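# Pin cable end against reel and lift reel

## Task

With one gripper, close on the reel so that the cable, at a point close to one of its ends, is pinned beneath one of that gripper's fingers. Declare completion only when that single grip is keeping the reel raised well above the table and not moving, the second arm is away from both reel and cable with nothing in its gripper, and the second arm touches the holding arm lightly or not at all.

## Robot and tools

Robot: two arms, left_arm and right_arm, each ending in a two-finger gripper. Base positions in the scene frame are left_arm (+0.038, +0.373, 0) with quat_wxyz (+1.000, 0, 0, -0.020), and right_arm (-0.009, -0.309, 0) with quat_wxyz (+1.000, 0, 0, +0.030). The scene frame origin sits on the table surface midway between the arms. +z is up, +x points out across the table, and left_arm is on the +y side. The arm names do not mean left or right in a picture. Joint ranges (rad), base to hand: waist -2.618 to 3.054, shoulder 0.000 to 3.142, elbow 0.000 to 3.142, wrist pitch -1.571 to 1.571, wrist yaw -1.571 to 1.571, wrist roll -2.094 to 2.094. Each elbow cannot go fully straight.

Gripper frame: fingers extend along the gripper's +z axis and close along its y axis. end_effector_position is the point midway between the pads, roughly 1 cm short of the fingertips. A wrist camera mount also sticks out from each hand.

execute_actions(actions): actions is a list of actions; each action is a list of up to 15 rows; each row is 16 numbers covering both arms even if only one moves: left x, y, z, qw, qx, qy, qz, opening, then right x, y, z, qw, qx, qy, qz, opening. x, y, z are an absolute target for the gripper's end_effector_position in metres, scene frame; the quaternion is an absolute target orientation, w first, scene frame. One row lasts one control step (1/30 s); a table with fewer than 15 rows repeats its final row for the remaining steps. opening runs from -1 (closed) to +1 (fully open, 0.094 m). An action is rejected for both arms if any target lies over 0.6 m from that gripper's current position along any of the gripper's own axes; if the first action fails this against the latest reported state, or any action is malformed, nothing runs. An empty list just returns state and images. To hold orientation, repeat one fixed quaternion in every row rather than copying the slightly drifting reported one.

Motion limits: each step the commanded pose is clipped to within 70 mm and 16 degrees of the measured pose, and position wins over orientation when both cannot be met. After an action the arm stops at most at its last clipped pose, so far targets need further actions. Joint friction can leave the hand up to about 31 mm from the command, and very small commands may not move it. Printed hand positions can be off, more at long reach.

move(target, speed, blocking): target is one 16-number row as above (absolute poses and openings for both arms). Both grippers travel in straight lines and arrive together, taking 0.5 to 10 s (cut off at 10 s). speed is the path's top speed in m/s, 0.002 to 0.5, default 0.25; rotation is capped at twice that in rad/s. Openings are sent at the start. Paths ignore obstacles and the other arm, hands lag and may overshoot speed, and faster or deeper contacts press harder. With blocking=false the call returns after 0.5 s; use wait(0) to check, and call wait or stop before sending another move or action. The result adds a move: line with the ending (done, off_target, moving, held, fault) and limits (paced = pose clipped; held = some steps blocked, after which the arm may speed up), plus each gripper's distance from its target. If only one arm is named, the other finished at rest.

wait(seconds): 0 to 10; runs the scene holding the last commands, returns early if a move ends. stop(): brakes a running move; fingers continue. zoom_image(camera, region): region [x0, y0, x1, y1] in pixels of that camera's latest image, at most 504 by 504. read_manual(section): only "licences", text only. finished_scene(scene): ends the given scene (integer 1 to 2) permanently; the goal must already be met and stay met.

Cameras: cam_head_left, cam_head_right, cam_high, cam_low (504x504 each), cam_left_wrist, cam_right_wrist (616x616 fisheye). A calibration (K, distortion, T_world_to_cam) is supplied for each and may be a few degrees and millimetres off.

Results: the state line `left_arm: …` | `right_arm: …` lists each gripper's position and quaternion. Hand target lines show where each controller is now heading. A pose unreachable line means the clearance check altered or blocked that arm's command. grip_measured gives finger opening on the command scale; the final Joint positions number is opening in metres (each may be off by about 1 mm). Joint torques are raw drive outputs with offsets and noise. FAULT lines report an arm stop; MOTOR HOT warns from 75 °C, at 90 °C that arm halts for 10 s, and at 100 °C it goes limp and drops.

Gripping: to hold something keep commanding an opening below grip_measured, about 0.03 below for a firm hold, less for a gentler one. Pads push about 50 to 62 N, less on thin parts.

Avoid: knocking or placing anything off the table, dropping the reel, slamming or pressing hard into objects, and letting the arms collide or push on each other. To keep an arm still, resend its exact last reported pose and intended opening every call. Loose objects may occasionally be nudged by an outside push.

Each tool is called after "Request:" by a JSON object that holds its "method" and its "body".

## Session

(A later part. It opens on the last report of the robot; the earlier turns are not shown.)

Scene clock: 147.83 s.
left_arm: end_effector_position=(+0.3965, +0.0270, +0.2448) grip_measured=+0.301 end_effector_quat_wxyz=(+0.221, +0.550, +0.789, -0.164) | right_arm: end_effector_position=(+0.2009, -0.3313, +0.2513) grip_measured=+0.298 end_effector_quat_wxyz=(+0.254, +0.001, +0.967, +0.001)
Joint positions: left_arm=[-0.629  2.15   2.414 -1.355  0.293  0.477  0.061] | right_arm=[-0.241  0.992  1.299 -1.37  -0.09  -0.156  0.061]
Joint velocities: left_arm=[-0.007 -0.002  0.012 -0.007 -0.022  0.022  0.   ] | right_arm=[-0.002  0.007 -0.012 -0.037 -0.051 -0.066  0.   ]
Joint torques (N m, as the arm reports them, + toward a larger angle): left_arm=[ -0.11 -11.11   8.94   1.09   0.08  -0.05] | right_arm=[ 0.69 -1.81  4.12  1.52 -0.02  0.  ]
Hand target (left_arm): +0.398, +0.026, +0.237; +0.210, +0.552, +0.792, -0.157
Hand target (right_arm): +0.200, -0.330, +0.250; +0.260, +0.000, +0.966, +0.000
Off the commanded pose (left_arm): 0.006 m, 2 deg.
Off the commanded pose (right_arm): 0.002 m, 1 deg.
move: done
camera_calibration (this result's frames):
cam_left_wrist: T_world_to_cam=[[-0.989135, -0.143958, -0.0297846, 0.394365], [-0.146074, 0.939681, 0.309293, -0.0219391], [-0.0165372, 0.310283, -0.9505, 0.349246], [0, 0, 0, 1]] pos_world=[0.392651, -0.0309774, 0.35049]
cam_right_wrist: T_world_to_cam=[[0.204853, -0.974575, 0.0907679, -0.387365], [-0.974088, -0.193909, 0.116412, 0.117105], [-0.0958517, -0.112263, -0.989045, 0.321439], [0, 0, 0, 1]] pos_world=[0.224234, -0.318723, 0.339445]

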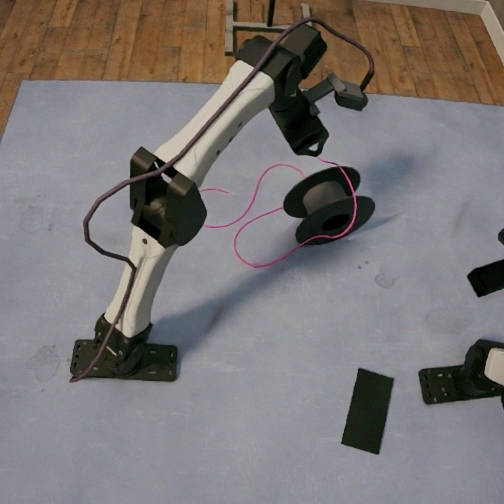

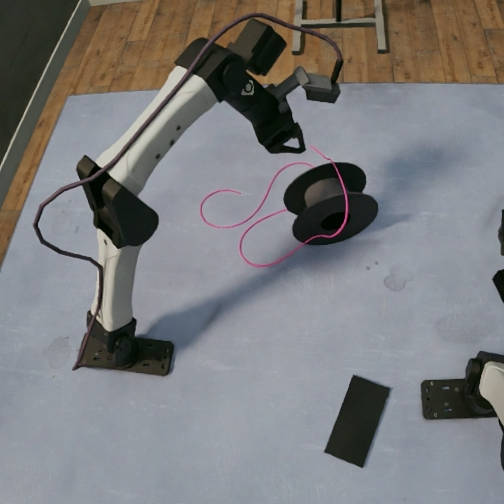

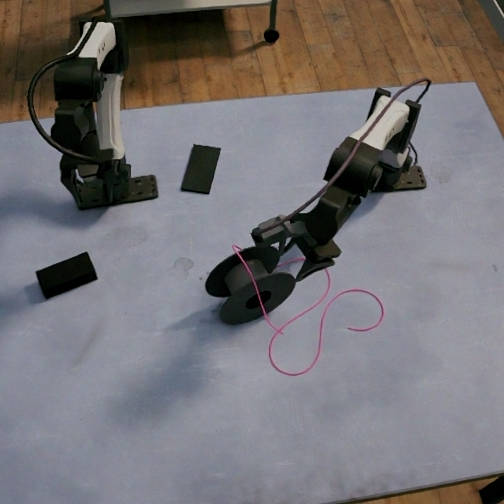

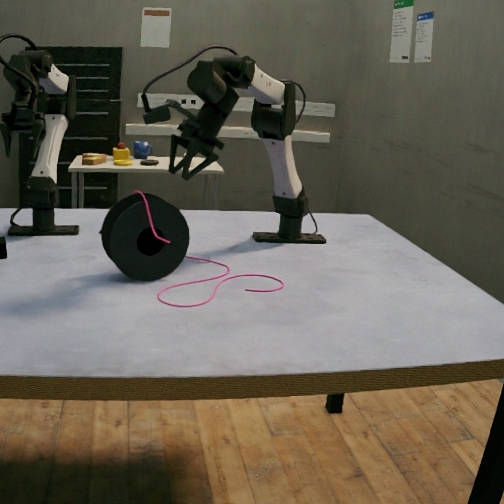

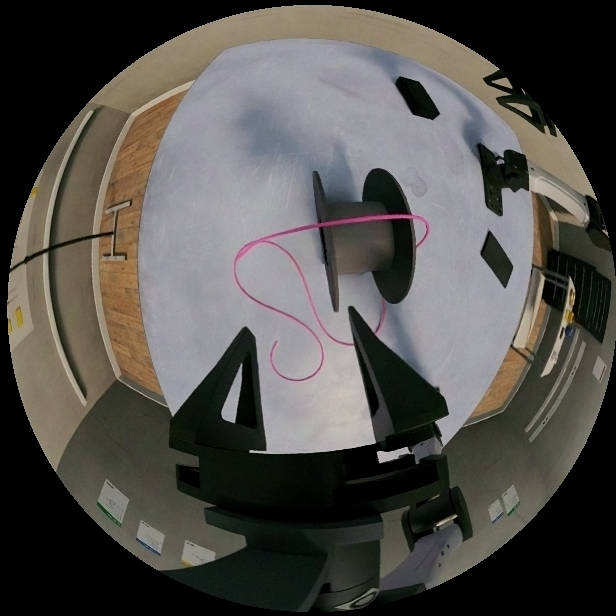

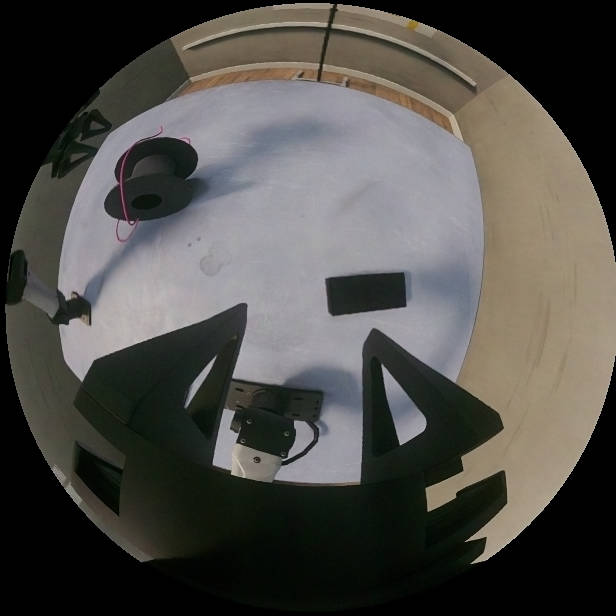

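Request:
{"method": "move", "body": {"target": [0.394,-0.036,0.21,0.212,0.554,0.791,-0.149,0,0.2,-0.33,0.25,0.26,0,0.966,0,0.3], "speed": 0.12}}

Request:
{"method": "move", "body": {"target": [0.394,-0.036,0.17,0.212,0.554,0.791,-0.149,0,0.2,-0.33,0.25,0.26,0,0.966,0,0.3], "speed": 0.05}}

Scene clock: 161.93 s.
left_arm: end_effector_position=(+0.3921, -0.0362, +0.2205) grip_measured=+0.001 end_effector_quat_wxyz=(+0.225, +0.556, +0.784, -0.158) | right_arm: end_effector_position=(+0.2009, -0.3313, +0.2513) grip_measured=+0.298 end_effector_quat_wxyz=(+0.254, +0.001, +0.967, +0.001)
Joint positions: left_arm=[-0.747  2.339  2.63  -1.348  0.228  0.388  0.047] | right_arm=[-0.241  0.992  1.299 -1.37  -0.09  -0.156  0.061]
Joint velocities: left_arm=[-0.007 -0.002 -0.017  0.022  0.051  0.037 -0.   ] | right_arm=[-0.007 -0.007 -0.002  0.022 -0.022  0.007 -0.   ]
Joint torques (N m, as the arm reports them, + toward a larger angle): left_arm=[ -0.03 -12.54   8.89   1.15   0.05  -0.18] | right_arm=[ 0.72 -1.84  4.14  1.52 -0.01  0.  ]
Hand target (left_arm): +0.393, -0.036, +0.210; +0.212, +0.554, +0.791, -0.151
Hand target (right_arm): +0.200, -0.330, +0.250; +0.260, +0.000, +0.966, +0.000
Off the commanded pose (left_arm): 0.011 m, 2 deg.
Off the commanded pose (right_arm): 0.002 m, 1 deg.
move: off_target (left_arm)
camera_calibration (this result's frames):
cam_left_wrist: T_world_to_cam=[[-0.989912, -0.133049, -0.0487037, 0.385125], [-0.14162, 0.939405, 0.312189, 0.0419012], [0.00421632, 0.315937, -0.948771, 0.33742], [0, 0, 0, 1]] pos_world=[0.385751, -0.0947254, 0.32581]
cam_right_wrist: T_world_to_cam=[[0.204853, -0.974575, 0.0907679, -0.387365], [-0.974088, -0.193909, 0.116412, 0.117105], [-0.0958517, -0.112263, -0.989045, 0.321439], [0, 0, 0, 1]] pos_world=[0.224234, -0.318723, 0.339445]

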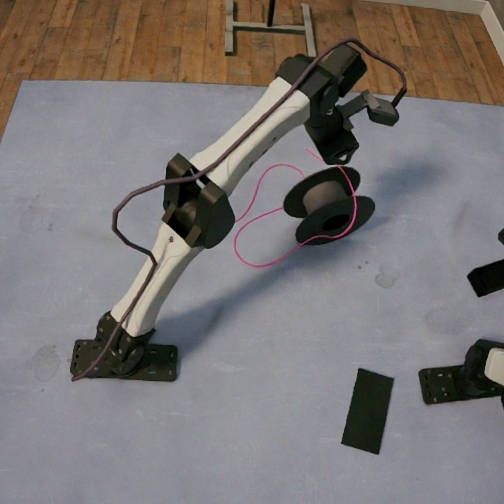

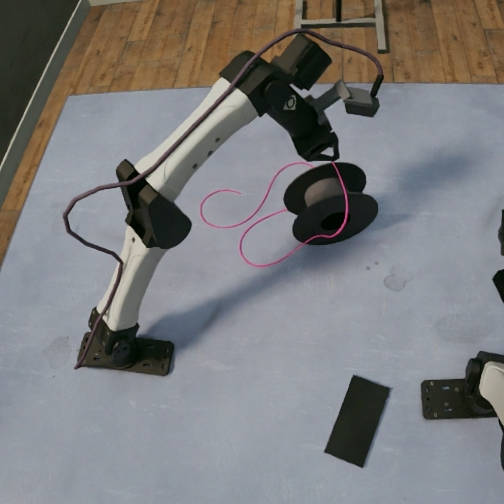

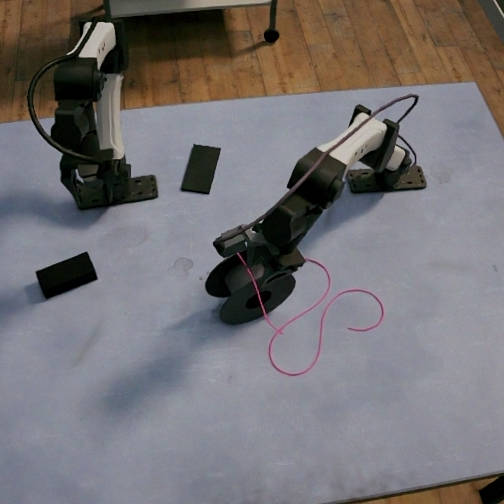

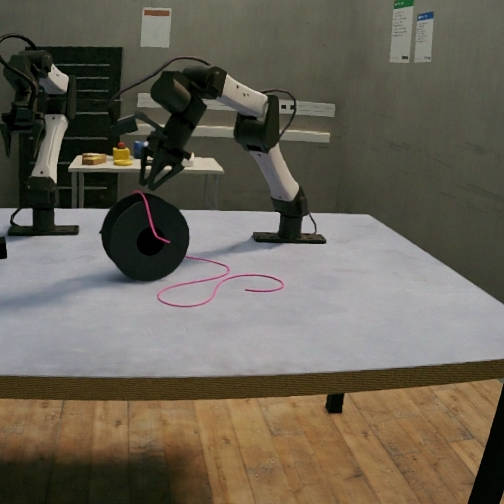

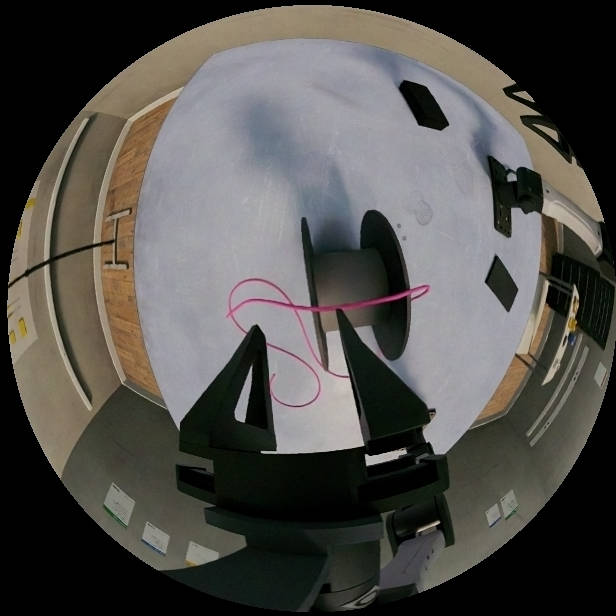

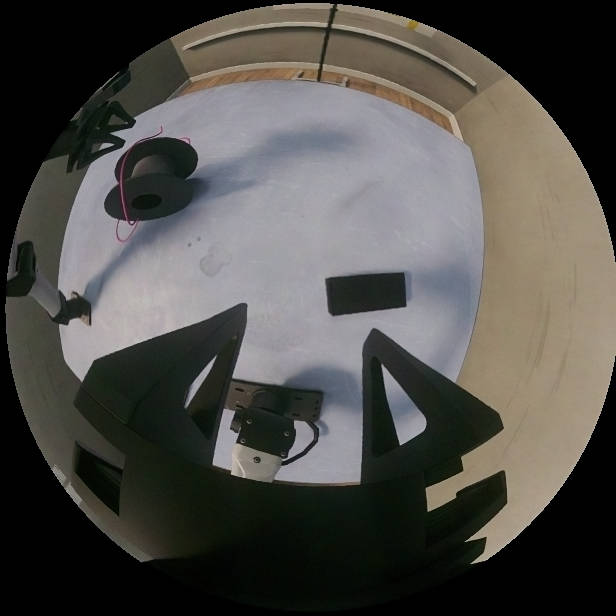

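Scene clock: 163.43 s.
left_arm: end_effector_position=(+0.3959, -0.0393, +0.1702) grip_measured=+0.001 end_effector_quat_wxyz=(+0.212, +0.557, +0.788, -0.154) | right_arm: end_effector_position=(+0.2009, -0.3313, +0.2513) grip_measured=+0.298 end_effector_quat_wxyz=(+0.254, +0.001, +0.967, +0.001)
Joint positions: left_arm=[-0.747  2.265  2.297 -1.118  0.226  0.388  0.047] | right_arm=[-0.241  0.992  1.299 -1.37  -0.09  -0.156  0.061]
Joint velocities: left_arm=[-0.002 -0.012 -0.012  0.022 -0.139 -0.007 -0.001] | right_arm=[ 0.002  0.002 -0.002 -0.037  0.022 -0.081 -0.001]
Joint torques (N m, as the arm reports them, + toward a larger angle): left_arm=[  0.05 -16.49   6.44   1.27   0.04  -0.13] | right_arm=[ 0.74 -1.84  4.13  1.51 -0.03  0.  ]
Hand target (left_arm): +0.395, -0.037, +0.170; +0.212, +0.554, +0.791, -0.149
Hand target (right_arm): +0.200, -0.330, +0.250; +0.260, +0.000, +0.966, +0.000
Off the commanded pose (left_arm): 0.004 m, 1 deg.
Off the commanded pose (right_arm): 0.002 m, 1 deg.
move: done
camera_calibration (this result's frames):
cam_left_wrist: T_world_to_cam=[[-0.990534, -0.133248, -0.032974, 0.383485], [-0.13656, 0.932242, 0.335078, 0.0549345], [-0.0139085, 0.336409, -0.941613, 0.297426], [0, 0, 0, 1]] pos_world=[0.391494, -0.10017, 0.274298]
cam_right_wrist: T_world_to_cam=[[0.204853, -0.974575, 0.0907679, -0.387365], [-0.974088, -0.193909, 0.116412, 0.117105], [-0.0958517, -0.112263, -0.989045, 0.321439], [0, 0, 0, 1]] pos_world=[0.224234, -0.318723, 0.339445]

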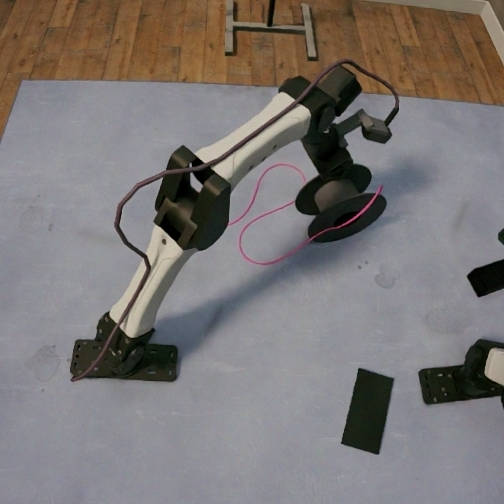

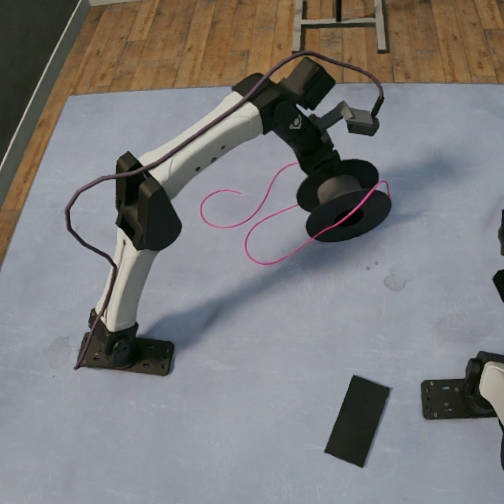

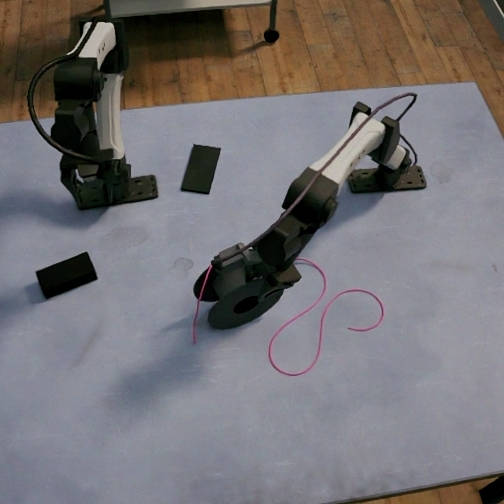

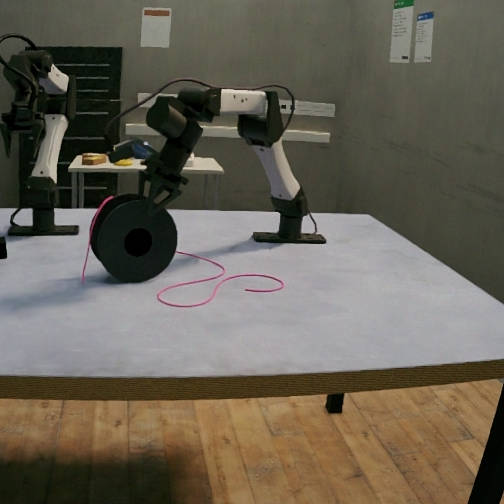

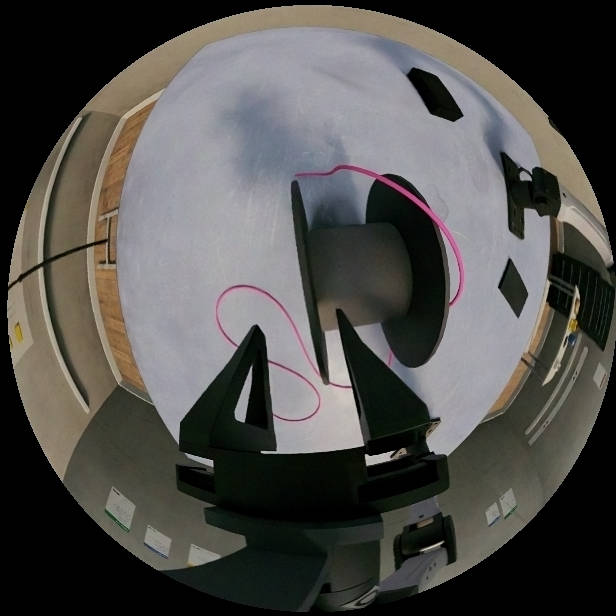

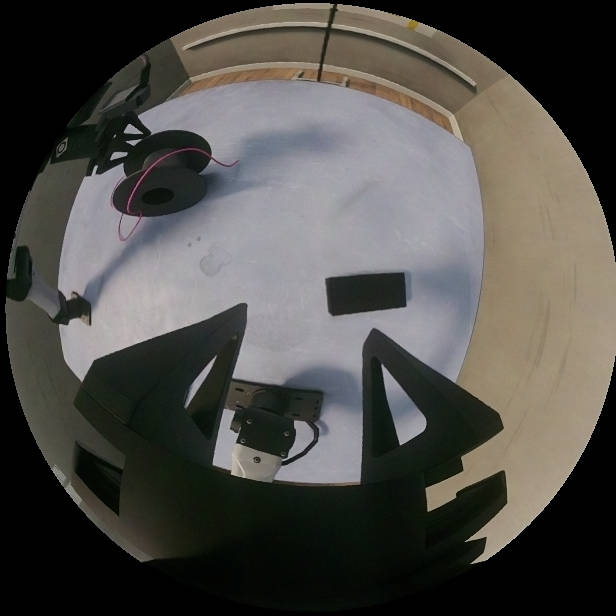

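Request:
{"method": "move", "body": {"target": [0.36,0.06,0.25,0.378,0.509,0.726,-0.265,0,0.40,-0.24,0.12,0.13,0,0.99,0,0]}}

Scene clock: 175.27 s.
left_arm: end_effector_position=(+0.3633, +0.0592, +0.2581) grip_measured=+0.001 end_effector_quat_wxyz=(+0.384, +0.511, +0.725, -0.257) | right_arm: end_effector_position=(+0.3951, -0.2404, +0.1071) grip_measured=+0.002 end_effector_quat_wxyz=(+0.117, +0.000, +0.993, +0.003)
Joint positions: left_arm=[-0.547  1.581  1.449 -0.578  0.495  0.411  0.047] | right_arm=[ 0.122  1.885  1.572 -1.027  0.035  0.179  0.047]
Joint velocities: left_arm=[ 0.017  0.002 -0.012  0.022  0.095  0.037  0.001] | right_arm=[ 0.022  0.002  0.002  0.051 -0.066 -0.037  0.   ]
Joint torques (N m, as the arm reports them, + toward a larger angle): left_arm=[ 0.65 -9.32  7.11  1.69  0.34 -0.03] | right_arm=[ 0.93 -8.76  7.82  0.84  0.11 -0.03]
Hand target (left_arm): +0.361, +0.062, +0.253; +0.380, +0.512, +0.725, -0.261
Hand target (right_arm): +0.401, -0.236, +0.117; +0.132, -0.001, +0.991, +0.003
Off the commanded pose (left_arm): 0.009 m, 1 deg.
Off the commanded pose (right_arm): 0.014 m, 2 deg.
move: off_target (right_arm)
camera_calibration (this result's frames):
cam_left_wrist: T_world_to_cam=[[-0.973859, -0.17832, -0.140716, 0.39171], [-0.16892, 0.982677, -0.0762308, 0.0441316], [0.151872, -0.0504682, -0.987111, 0.321014], [0, 0, 0, 1]] pos_world=[0.340171, 0.0426836, 0.37536]
cam_right_wrist: T_world_to_cam=[[0.224209, -0.974201, 0.0257435, -0.326157], [-0.903324, -0.197839, 0.380612, 0.283502], [-0.3657, -0.108591, -0.924376, 0.30823], [0, 0, 0, 1]] pos_world=[0.441941, -0.228184, 0.185413]

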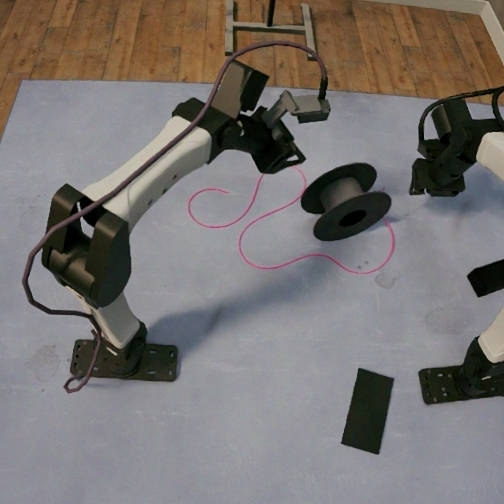

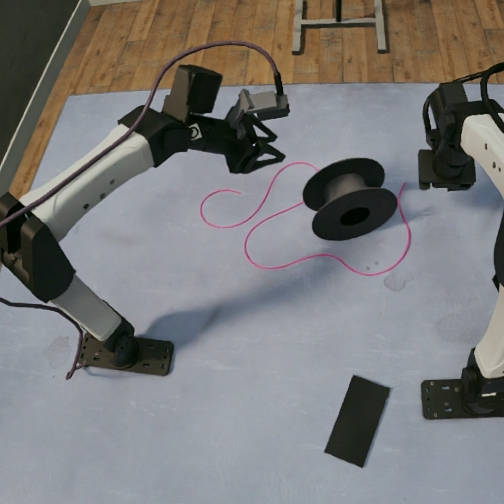

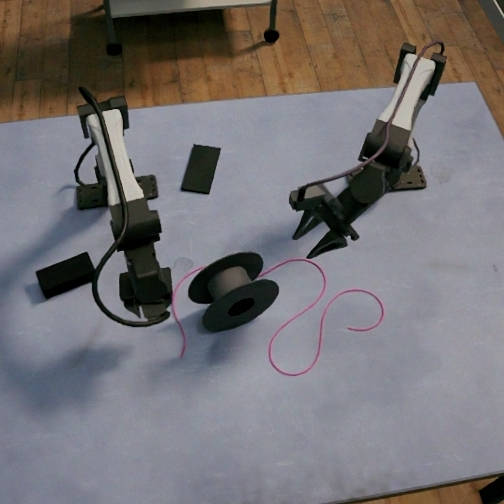

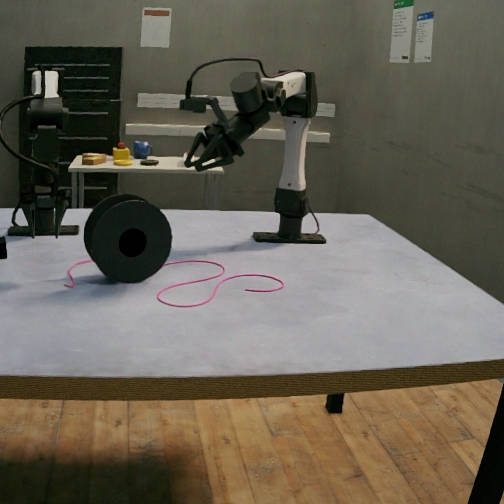

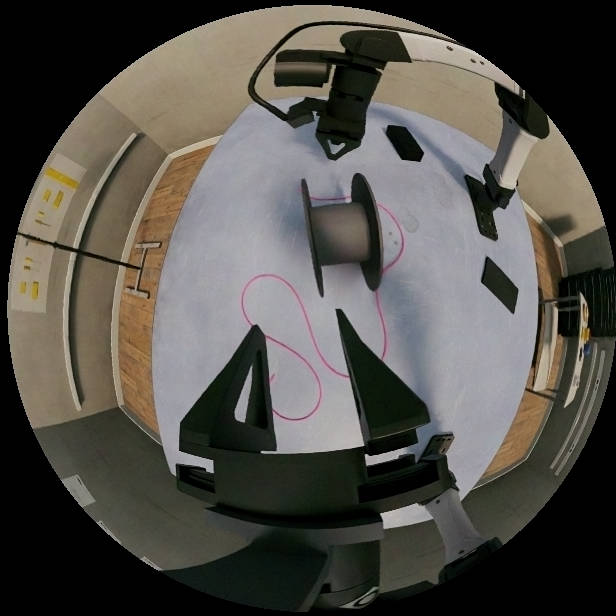

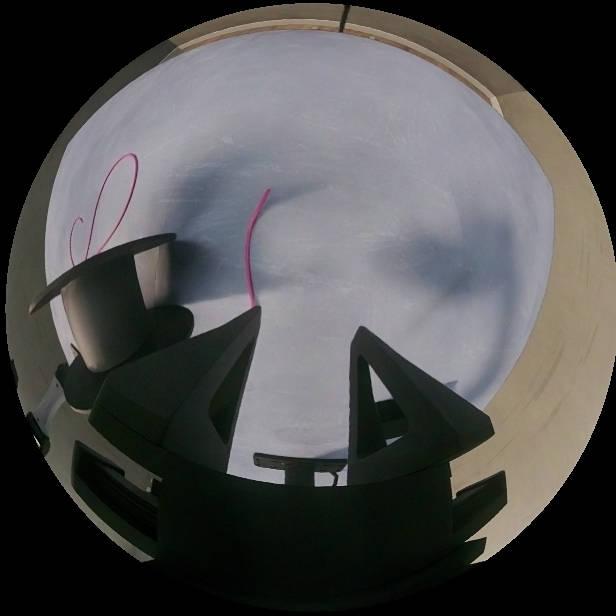

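Request:
{"method": "move", "body": {"target": [0.36,0.06,0.25,0.378,0.509,0.726,-0.265,0,0.452,-0.19,0.045,0.128,0.023,0.975,0.172,-0.4], "speed": 0.12}}

Request:
{"method": "move", "body": {"target": [0.36,0.06,0.25,0.378,0.509,0.726,-0.265,0,0.452,-0.183,0.012,0.128,0.023,0.975,0.172,-0.5], "speed": 0.06}}

Scene clock: 192.87 s.
left_arm: end_effector_position=(+0.3636, +0.0581, +0.2557) grip_measured=+0.001 end_effector_quat_wxyz=(+0.386, +0.512, +0.723, -0.259) | right_arm: end_effector_position=(+0.4432, -0.1869, +0.0403) grip_measured=-0.398 end_effector_quat_wxyz=(+0.116, +0.017, +0.979, +0.165)
Joint positions: left_arm=[-0.547  1.581  1.435 -0.558  0.5    0.411  0.047] | right_arm=[ 0.101  2.102  1.572 -0.744 -0.281  0.238  0.028]
Joint velocities: left_arm=[ 0.002  0.012 -0.002 -0.037 -0.066 -0.037  0.   ] | right_arm=[-0.022  0.002  0.012 -0.022 -0.007 -0.007 -0.001]
Joint torques (N m, as the arm reports them, + toward a larger angle): left_arm=[ 0.34 -9.22  7.23  1.7   0.36 -0.17] | right_arm=[-1.05 -9.85  6.6   1.14 -0.23 -0.01]
Hand target (left_arm): +0.360, +0.060, +0.250; +0.378, +0.509, +0.726, -0.265
Hand target (right_arm): +0.451, -0.190, +0.044; +0.128, +0.023, +0.976, +0.172
Off the commanded pose (left_arm): 0.007 m, 1 deg.
Off the commanded pose (right_arm): 0.010 m, 2 deg.
move: done
camera_calibration (this result's frames):
cam_left_wrist: T_world_to_cam=[[-0.974148, -0.175444, -0.142319, 0.391796], [-0.165002, 0.982861, -0.0822155, 0.045157], [0.154304, -0.0566073, -0.986401, 0.317779], [0, 0, 0, 1]] pos_world=[0.340084, 0.0423438, 0.372929]
cam_right_wrist: T_world_to_cam=[[0.228904, -0.93024, -0.286803, -0.264327], [-0.903004, -0.312954, 0.294353, 0.344777], [-0.363575, 0.191606, -0.911647, 0.324558], [0, 0, 0, 1]] pos_world=[0.489841, -0.200175, 0.118587]

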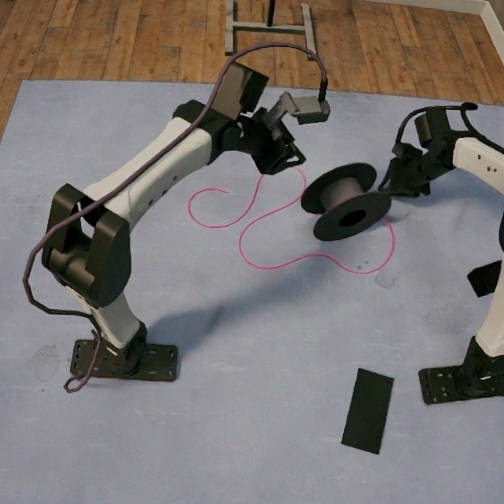

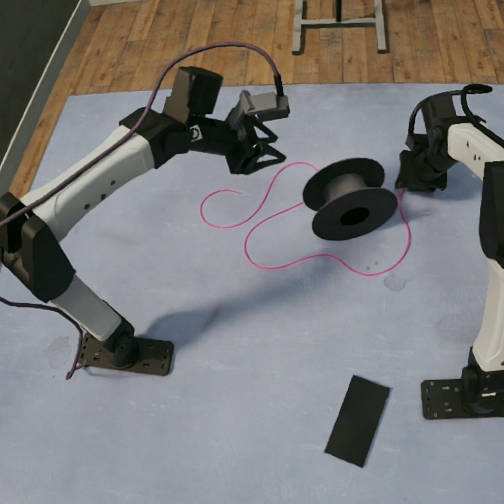

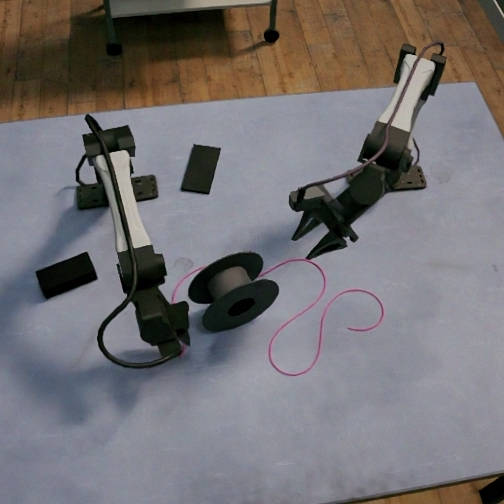

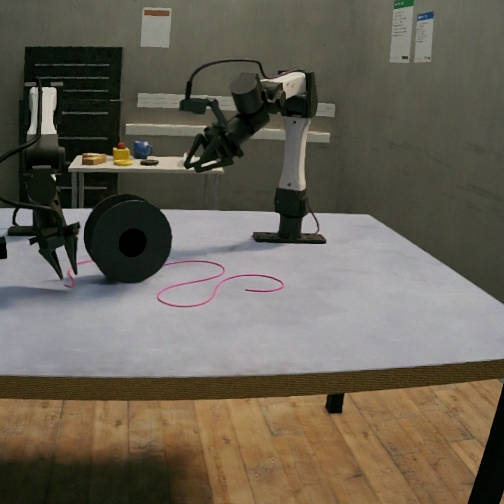

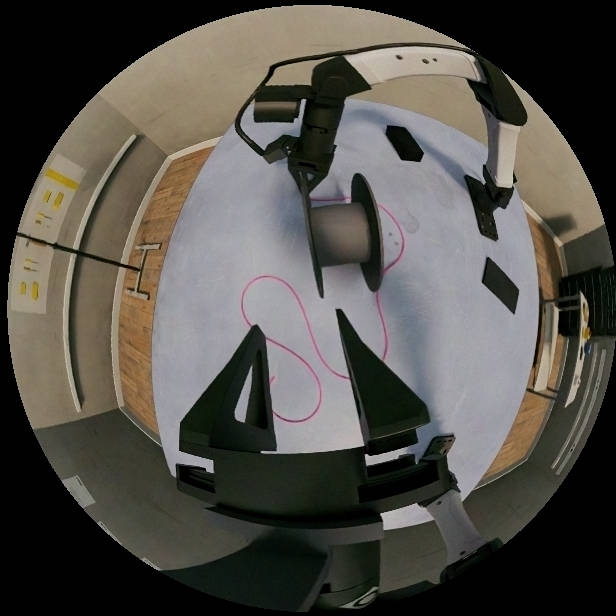

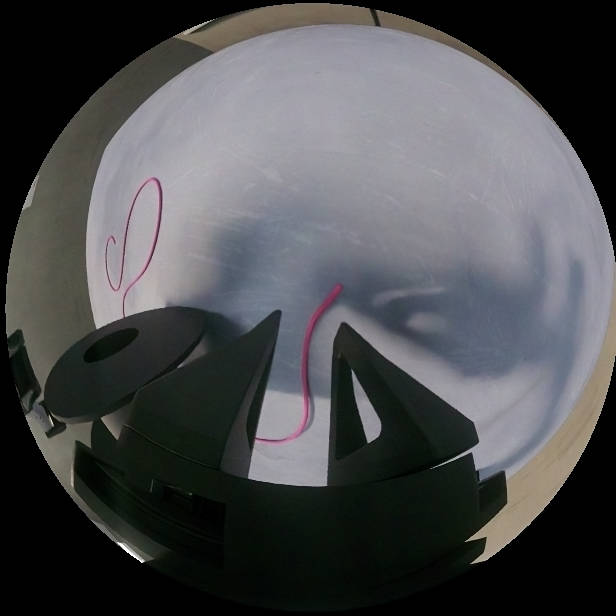

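Scene clock: 193.87 s.
left_arm: end_effector_position=(+0.3636, +0.0581, +0.2557) grip_measured=+0.001 end_effector_quat_wxyz=(+0.386, +0.512, +0.723, -0.259) | right_arm: end_effector_position=(+0.4551, -0.1846, +0.0200) grip_measured=-0.499 end_effector_quat_wxyz=(+0.134, +0.022, +0.976, +0.170)
Joint positions: left_arm=[-0.547  1.581  1.435 -0.558  0.5    0.411  0.047] | right_arm=[ 0.101  2.144  1.54  -0.63  -0.283  0.254  0.024]
Joint velocities: left_arm=[ 0.002 -0.007 -0.007 -0.007  0.022 -0.037 -0.   ] | right_arm=[ 0.002 -0.007  0.002  0.037 -0.051 -0.037  0.   ]
Joint torques (N m, as the arm reports them, + toward a larger angle): left_arm=[ 0.41 -9.21  7.3   1.69  0.35 -0.2 ] | right_arm=[ 0.3  -9.74  4.5   1.2  -0.23 -0.05]
Hand target (left_arm): +0.360, +0.060, +0.250; +0.378, +0.509, +0.726, -0.265
Hand target (right_arm): +0.452, -0.183, +0.012; +0.128, +0.023, +0.976, +0.172
Off the commanded pose (left_arm): 0.007 m, 1 deg.
Off the commanded pose (right_arm): 0.009 m, 1 deg.
move: done
camera_calibration (this result's frames):
cam_left_wrist: T_world_to_cam=[[-0.974148, -0.175444, -0.142319, 0.391796], [-0.165002, 0.982861, -0.0822155, 0.045157], [0.154304, -0.0566073, -0.986401, 0.317779], [0, 0, 0, 1]] pos_world=[0.340084, 0.0423438, 0.372929]
cam_right_wrist: T_world_to_cam=[[0.225932, -0.929752, -0.290716, -0.269214], [-0.916446, -0.304046, 0.260161, 0.370722], [-0.330276, 0.207647, -0.920761, 0.297891], [0, 0, 0, 1]] pos_world=[0.498957, -0.199442, 0.0995743]

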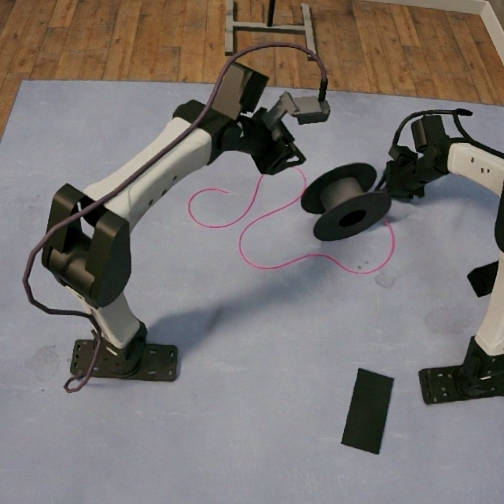

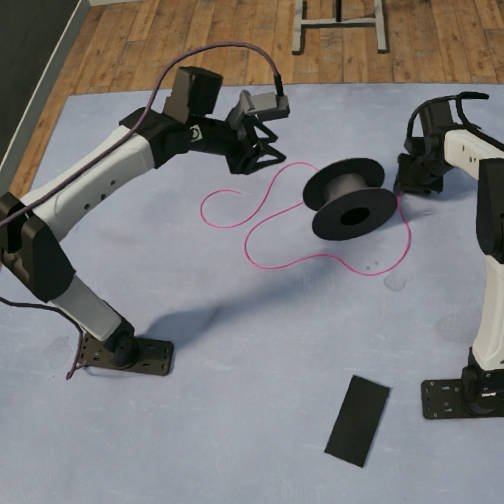

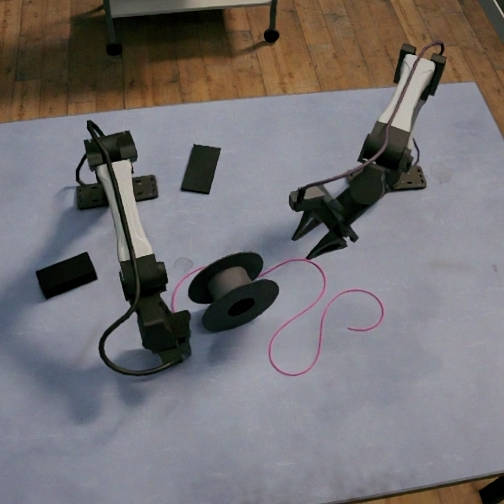

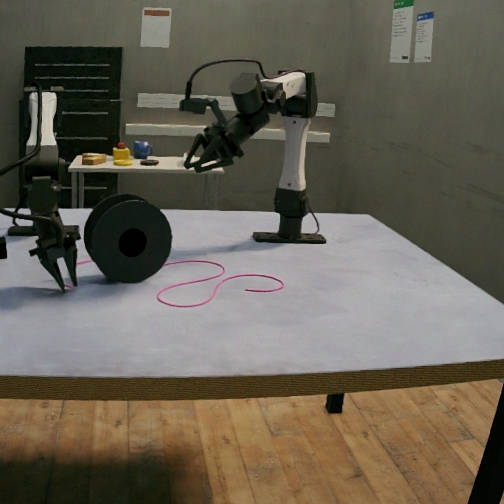

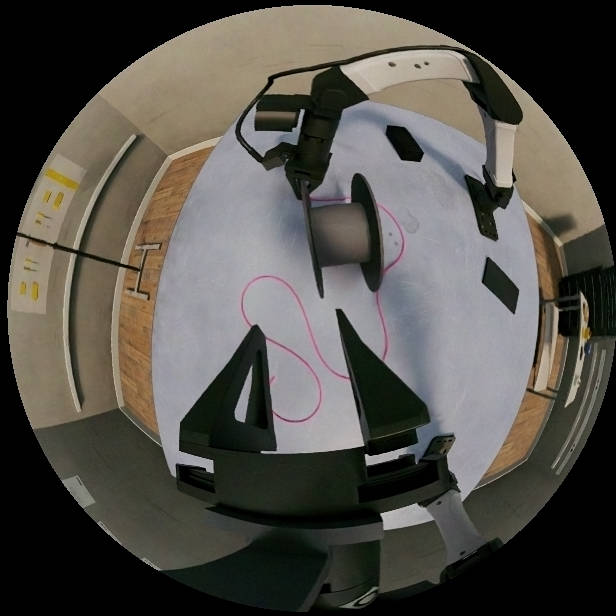

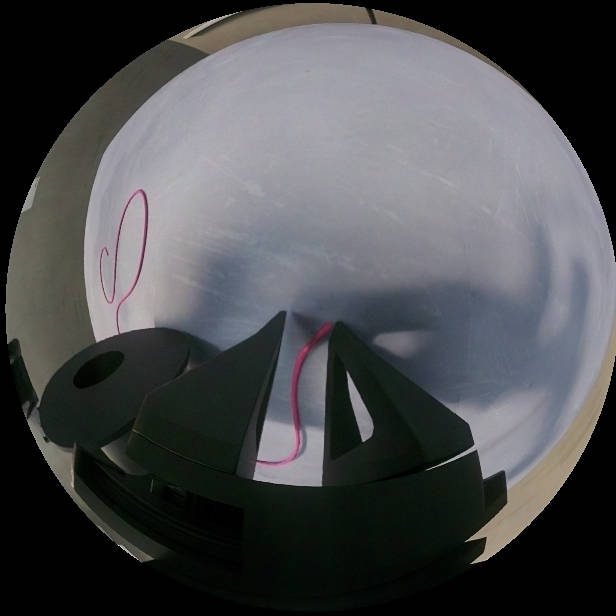

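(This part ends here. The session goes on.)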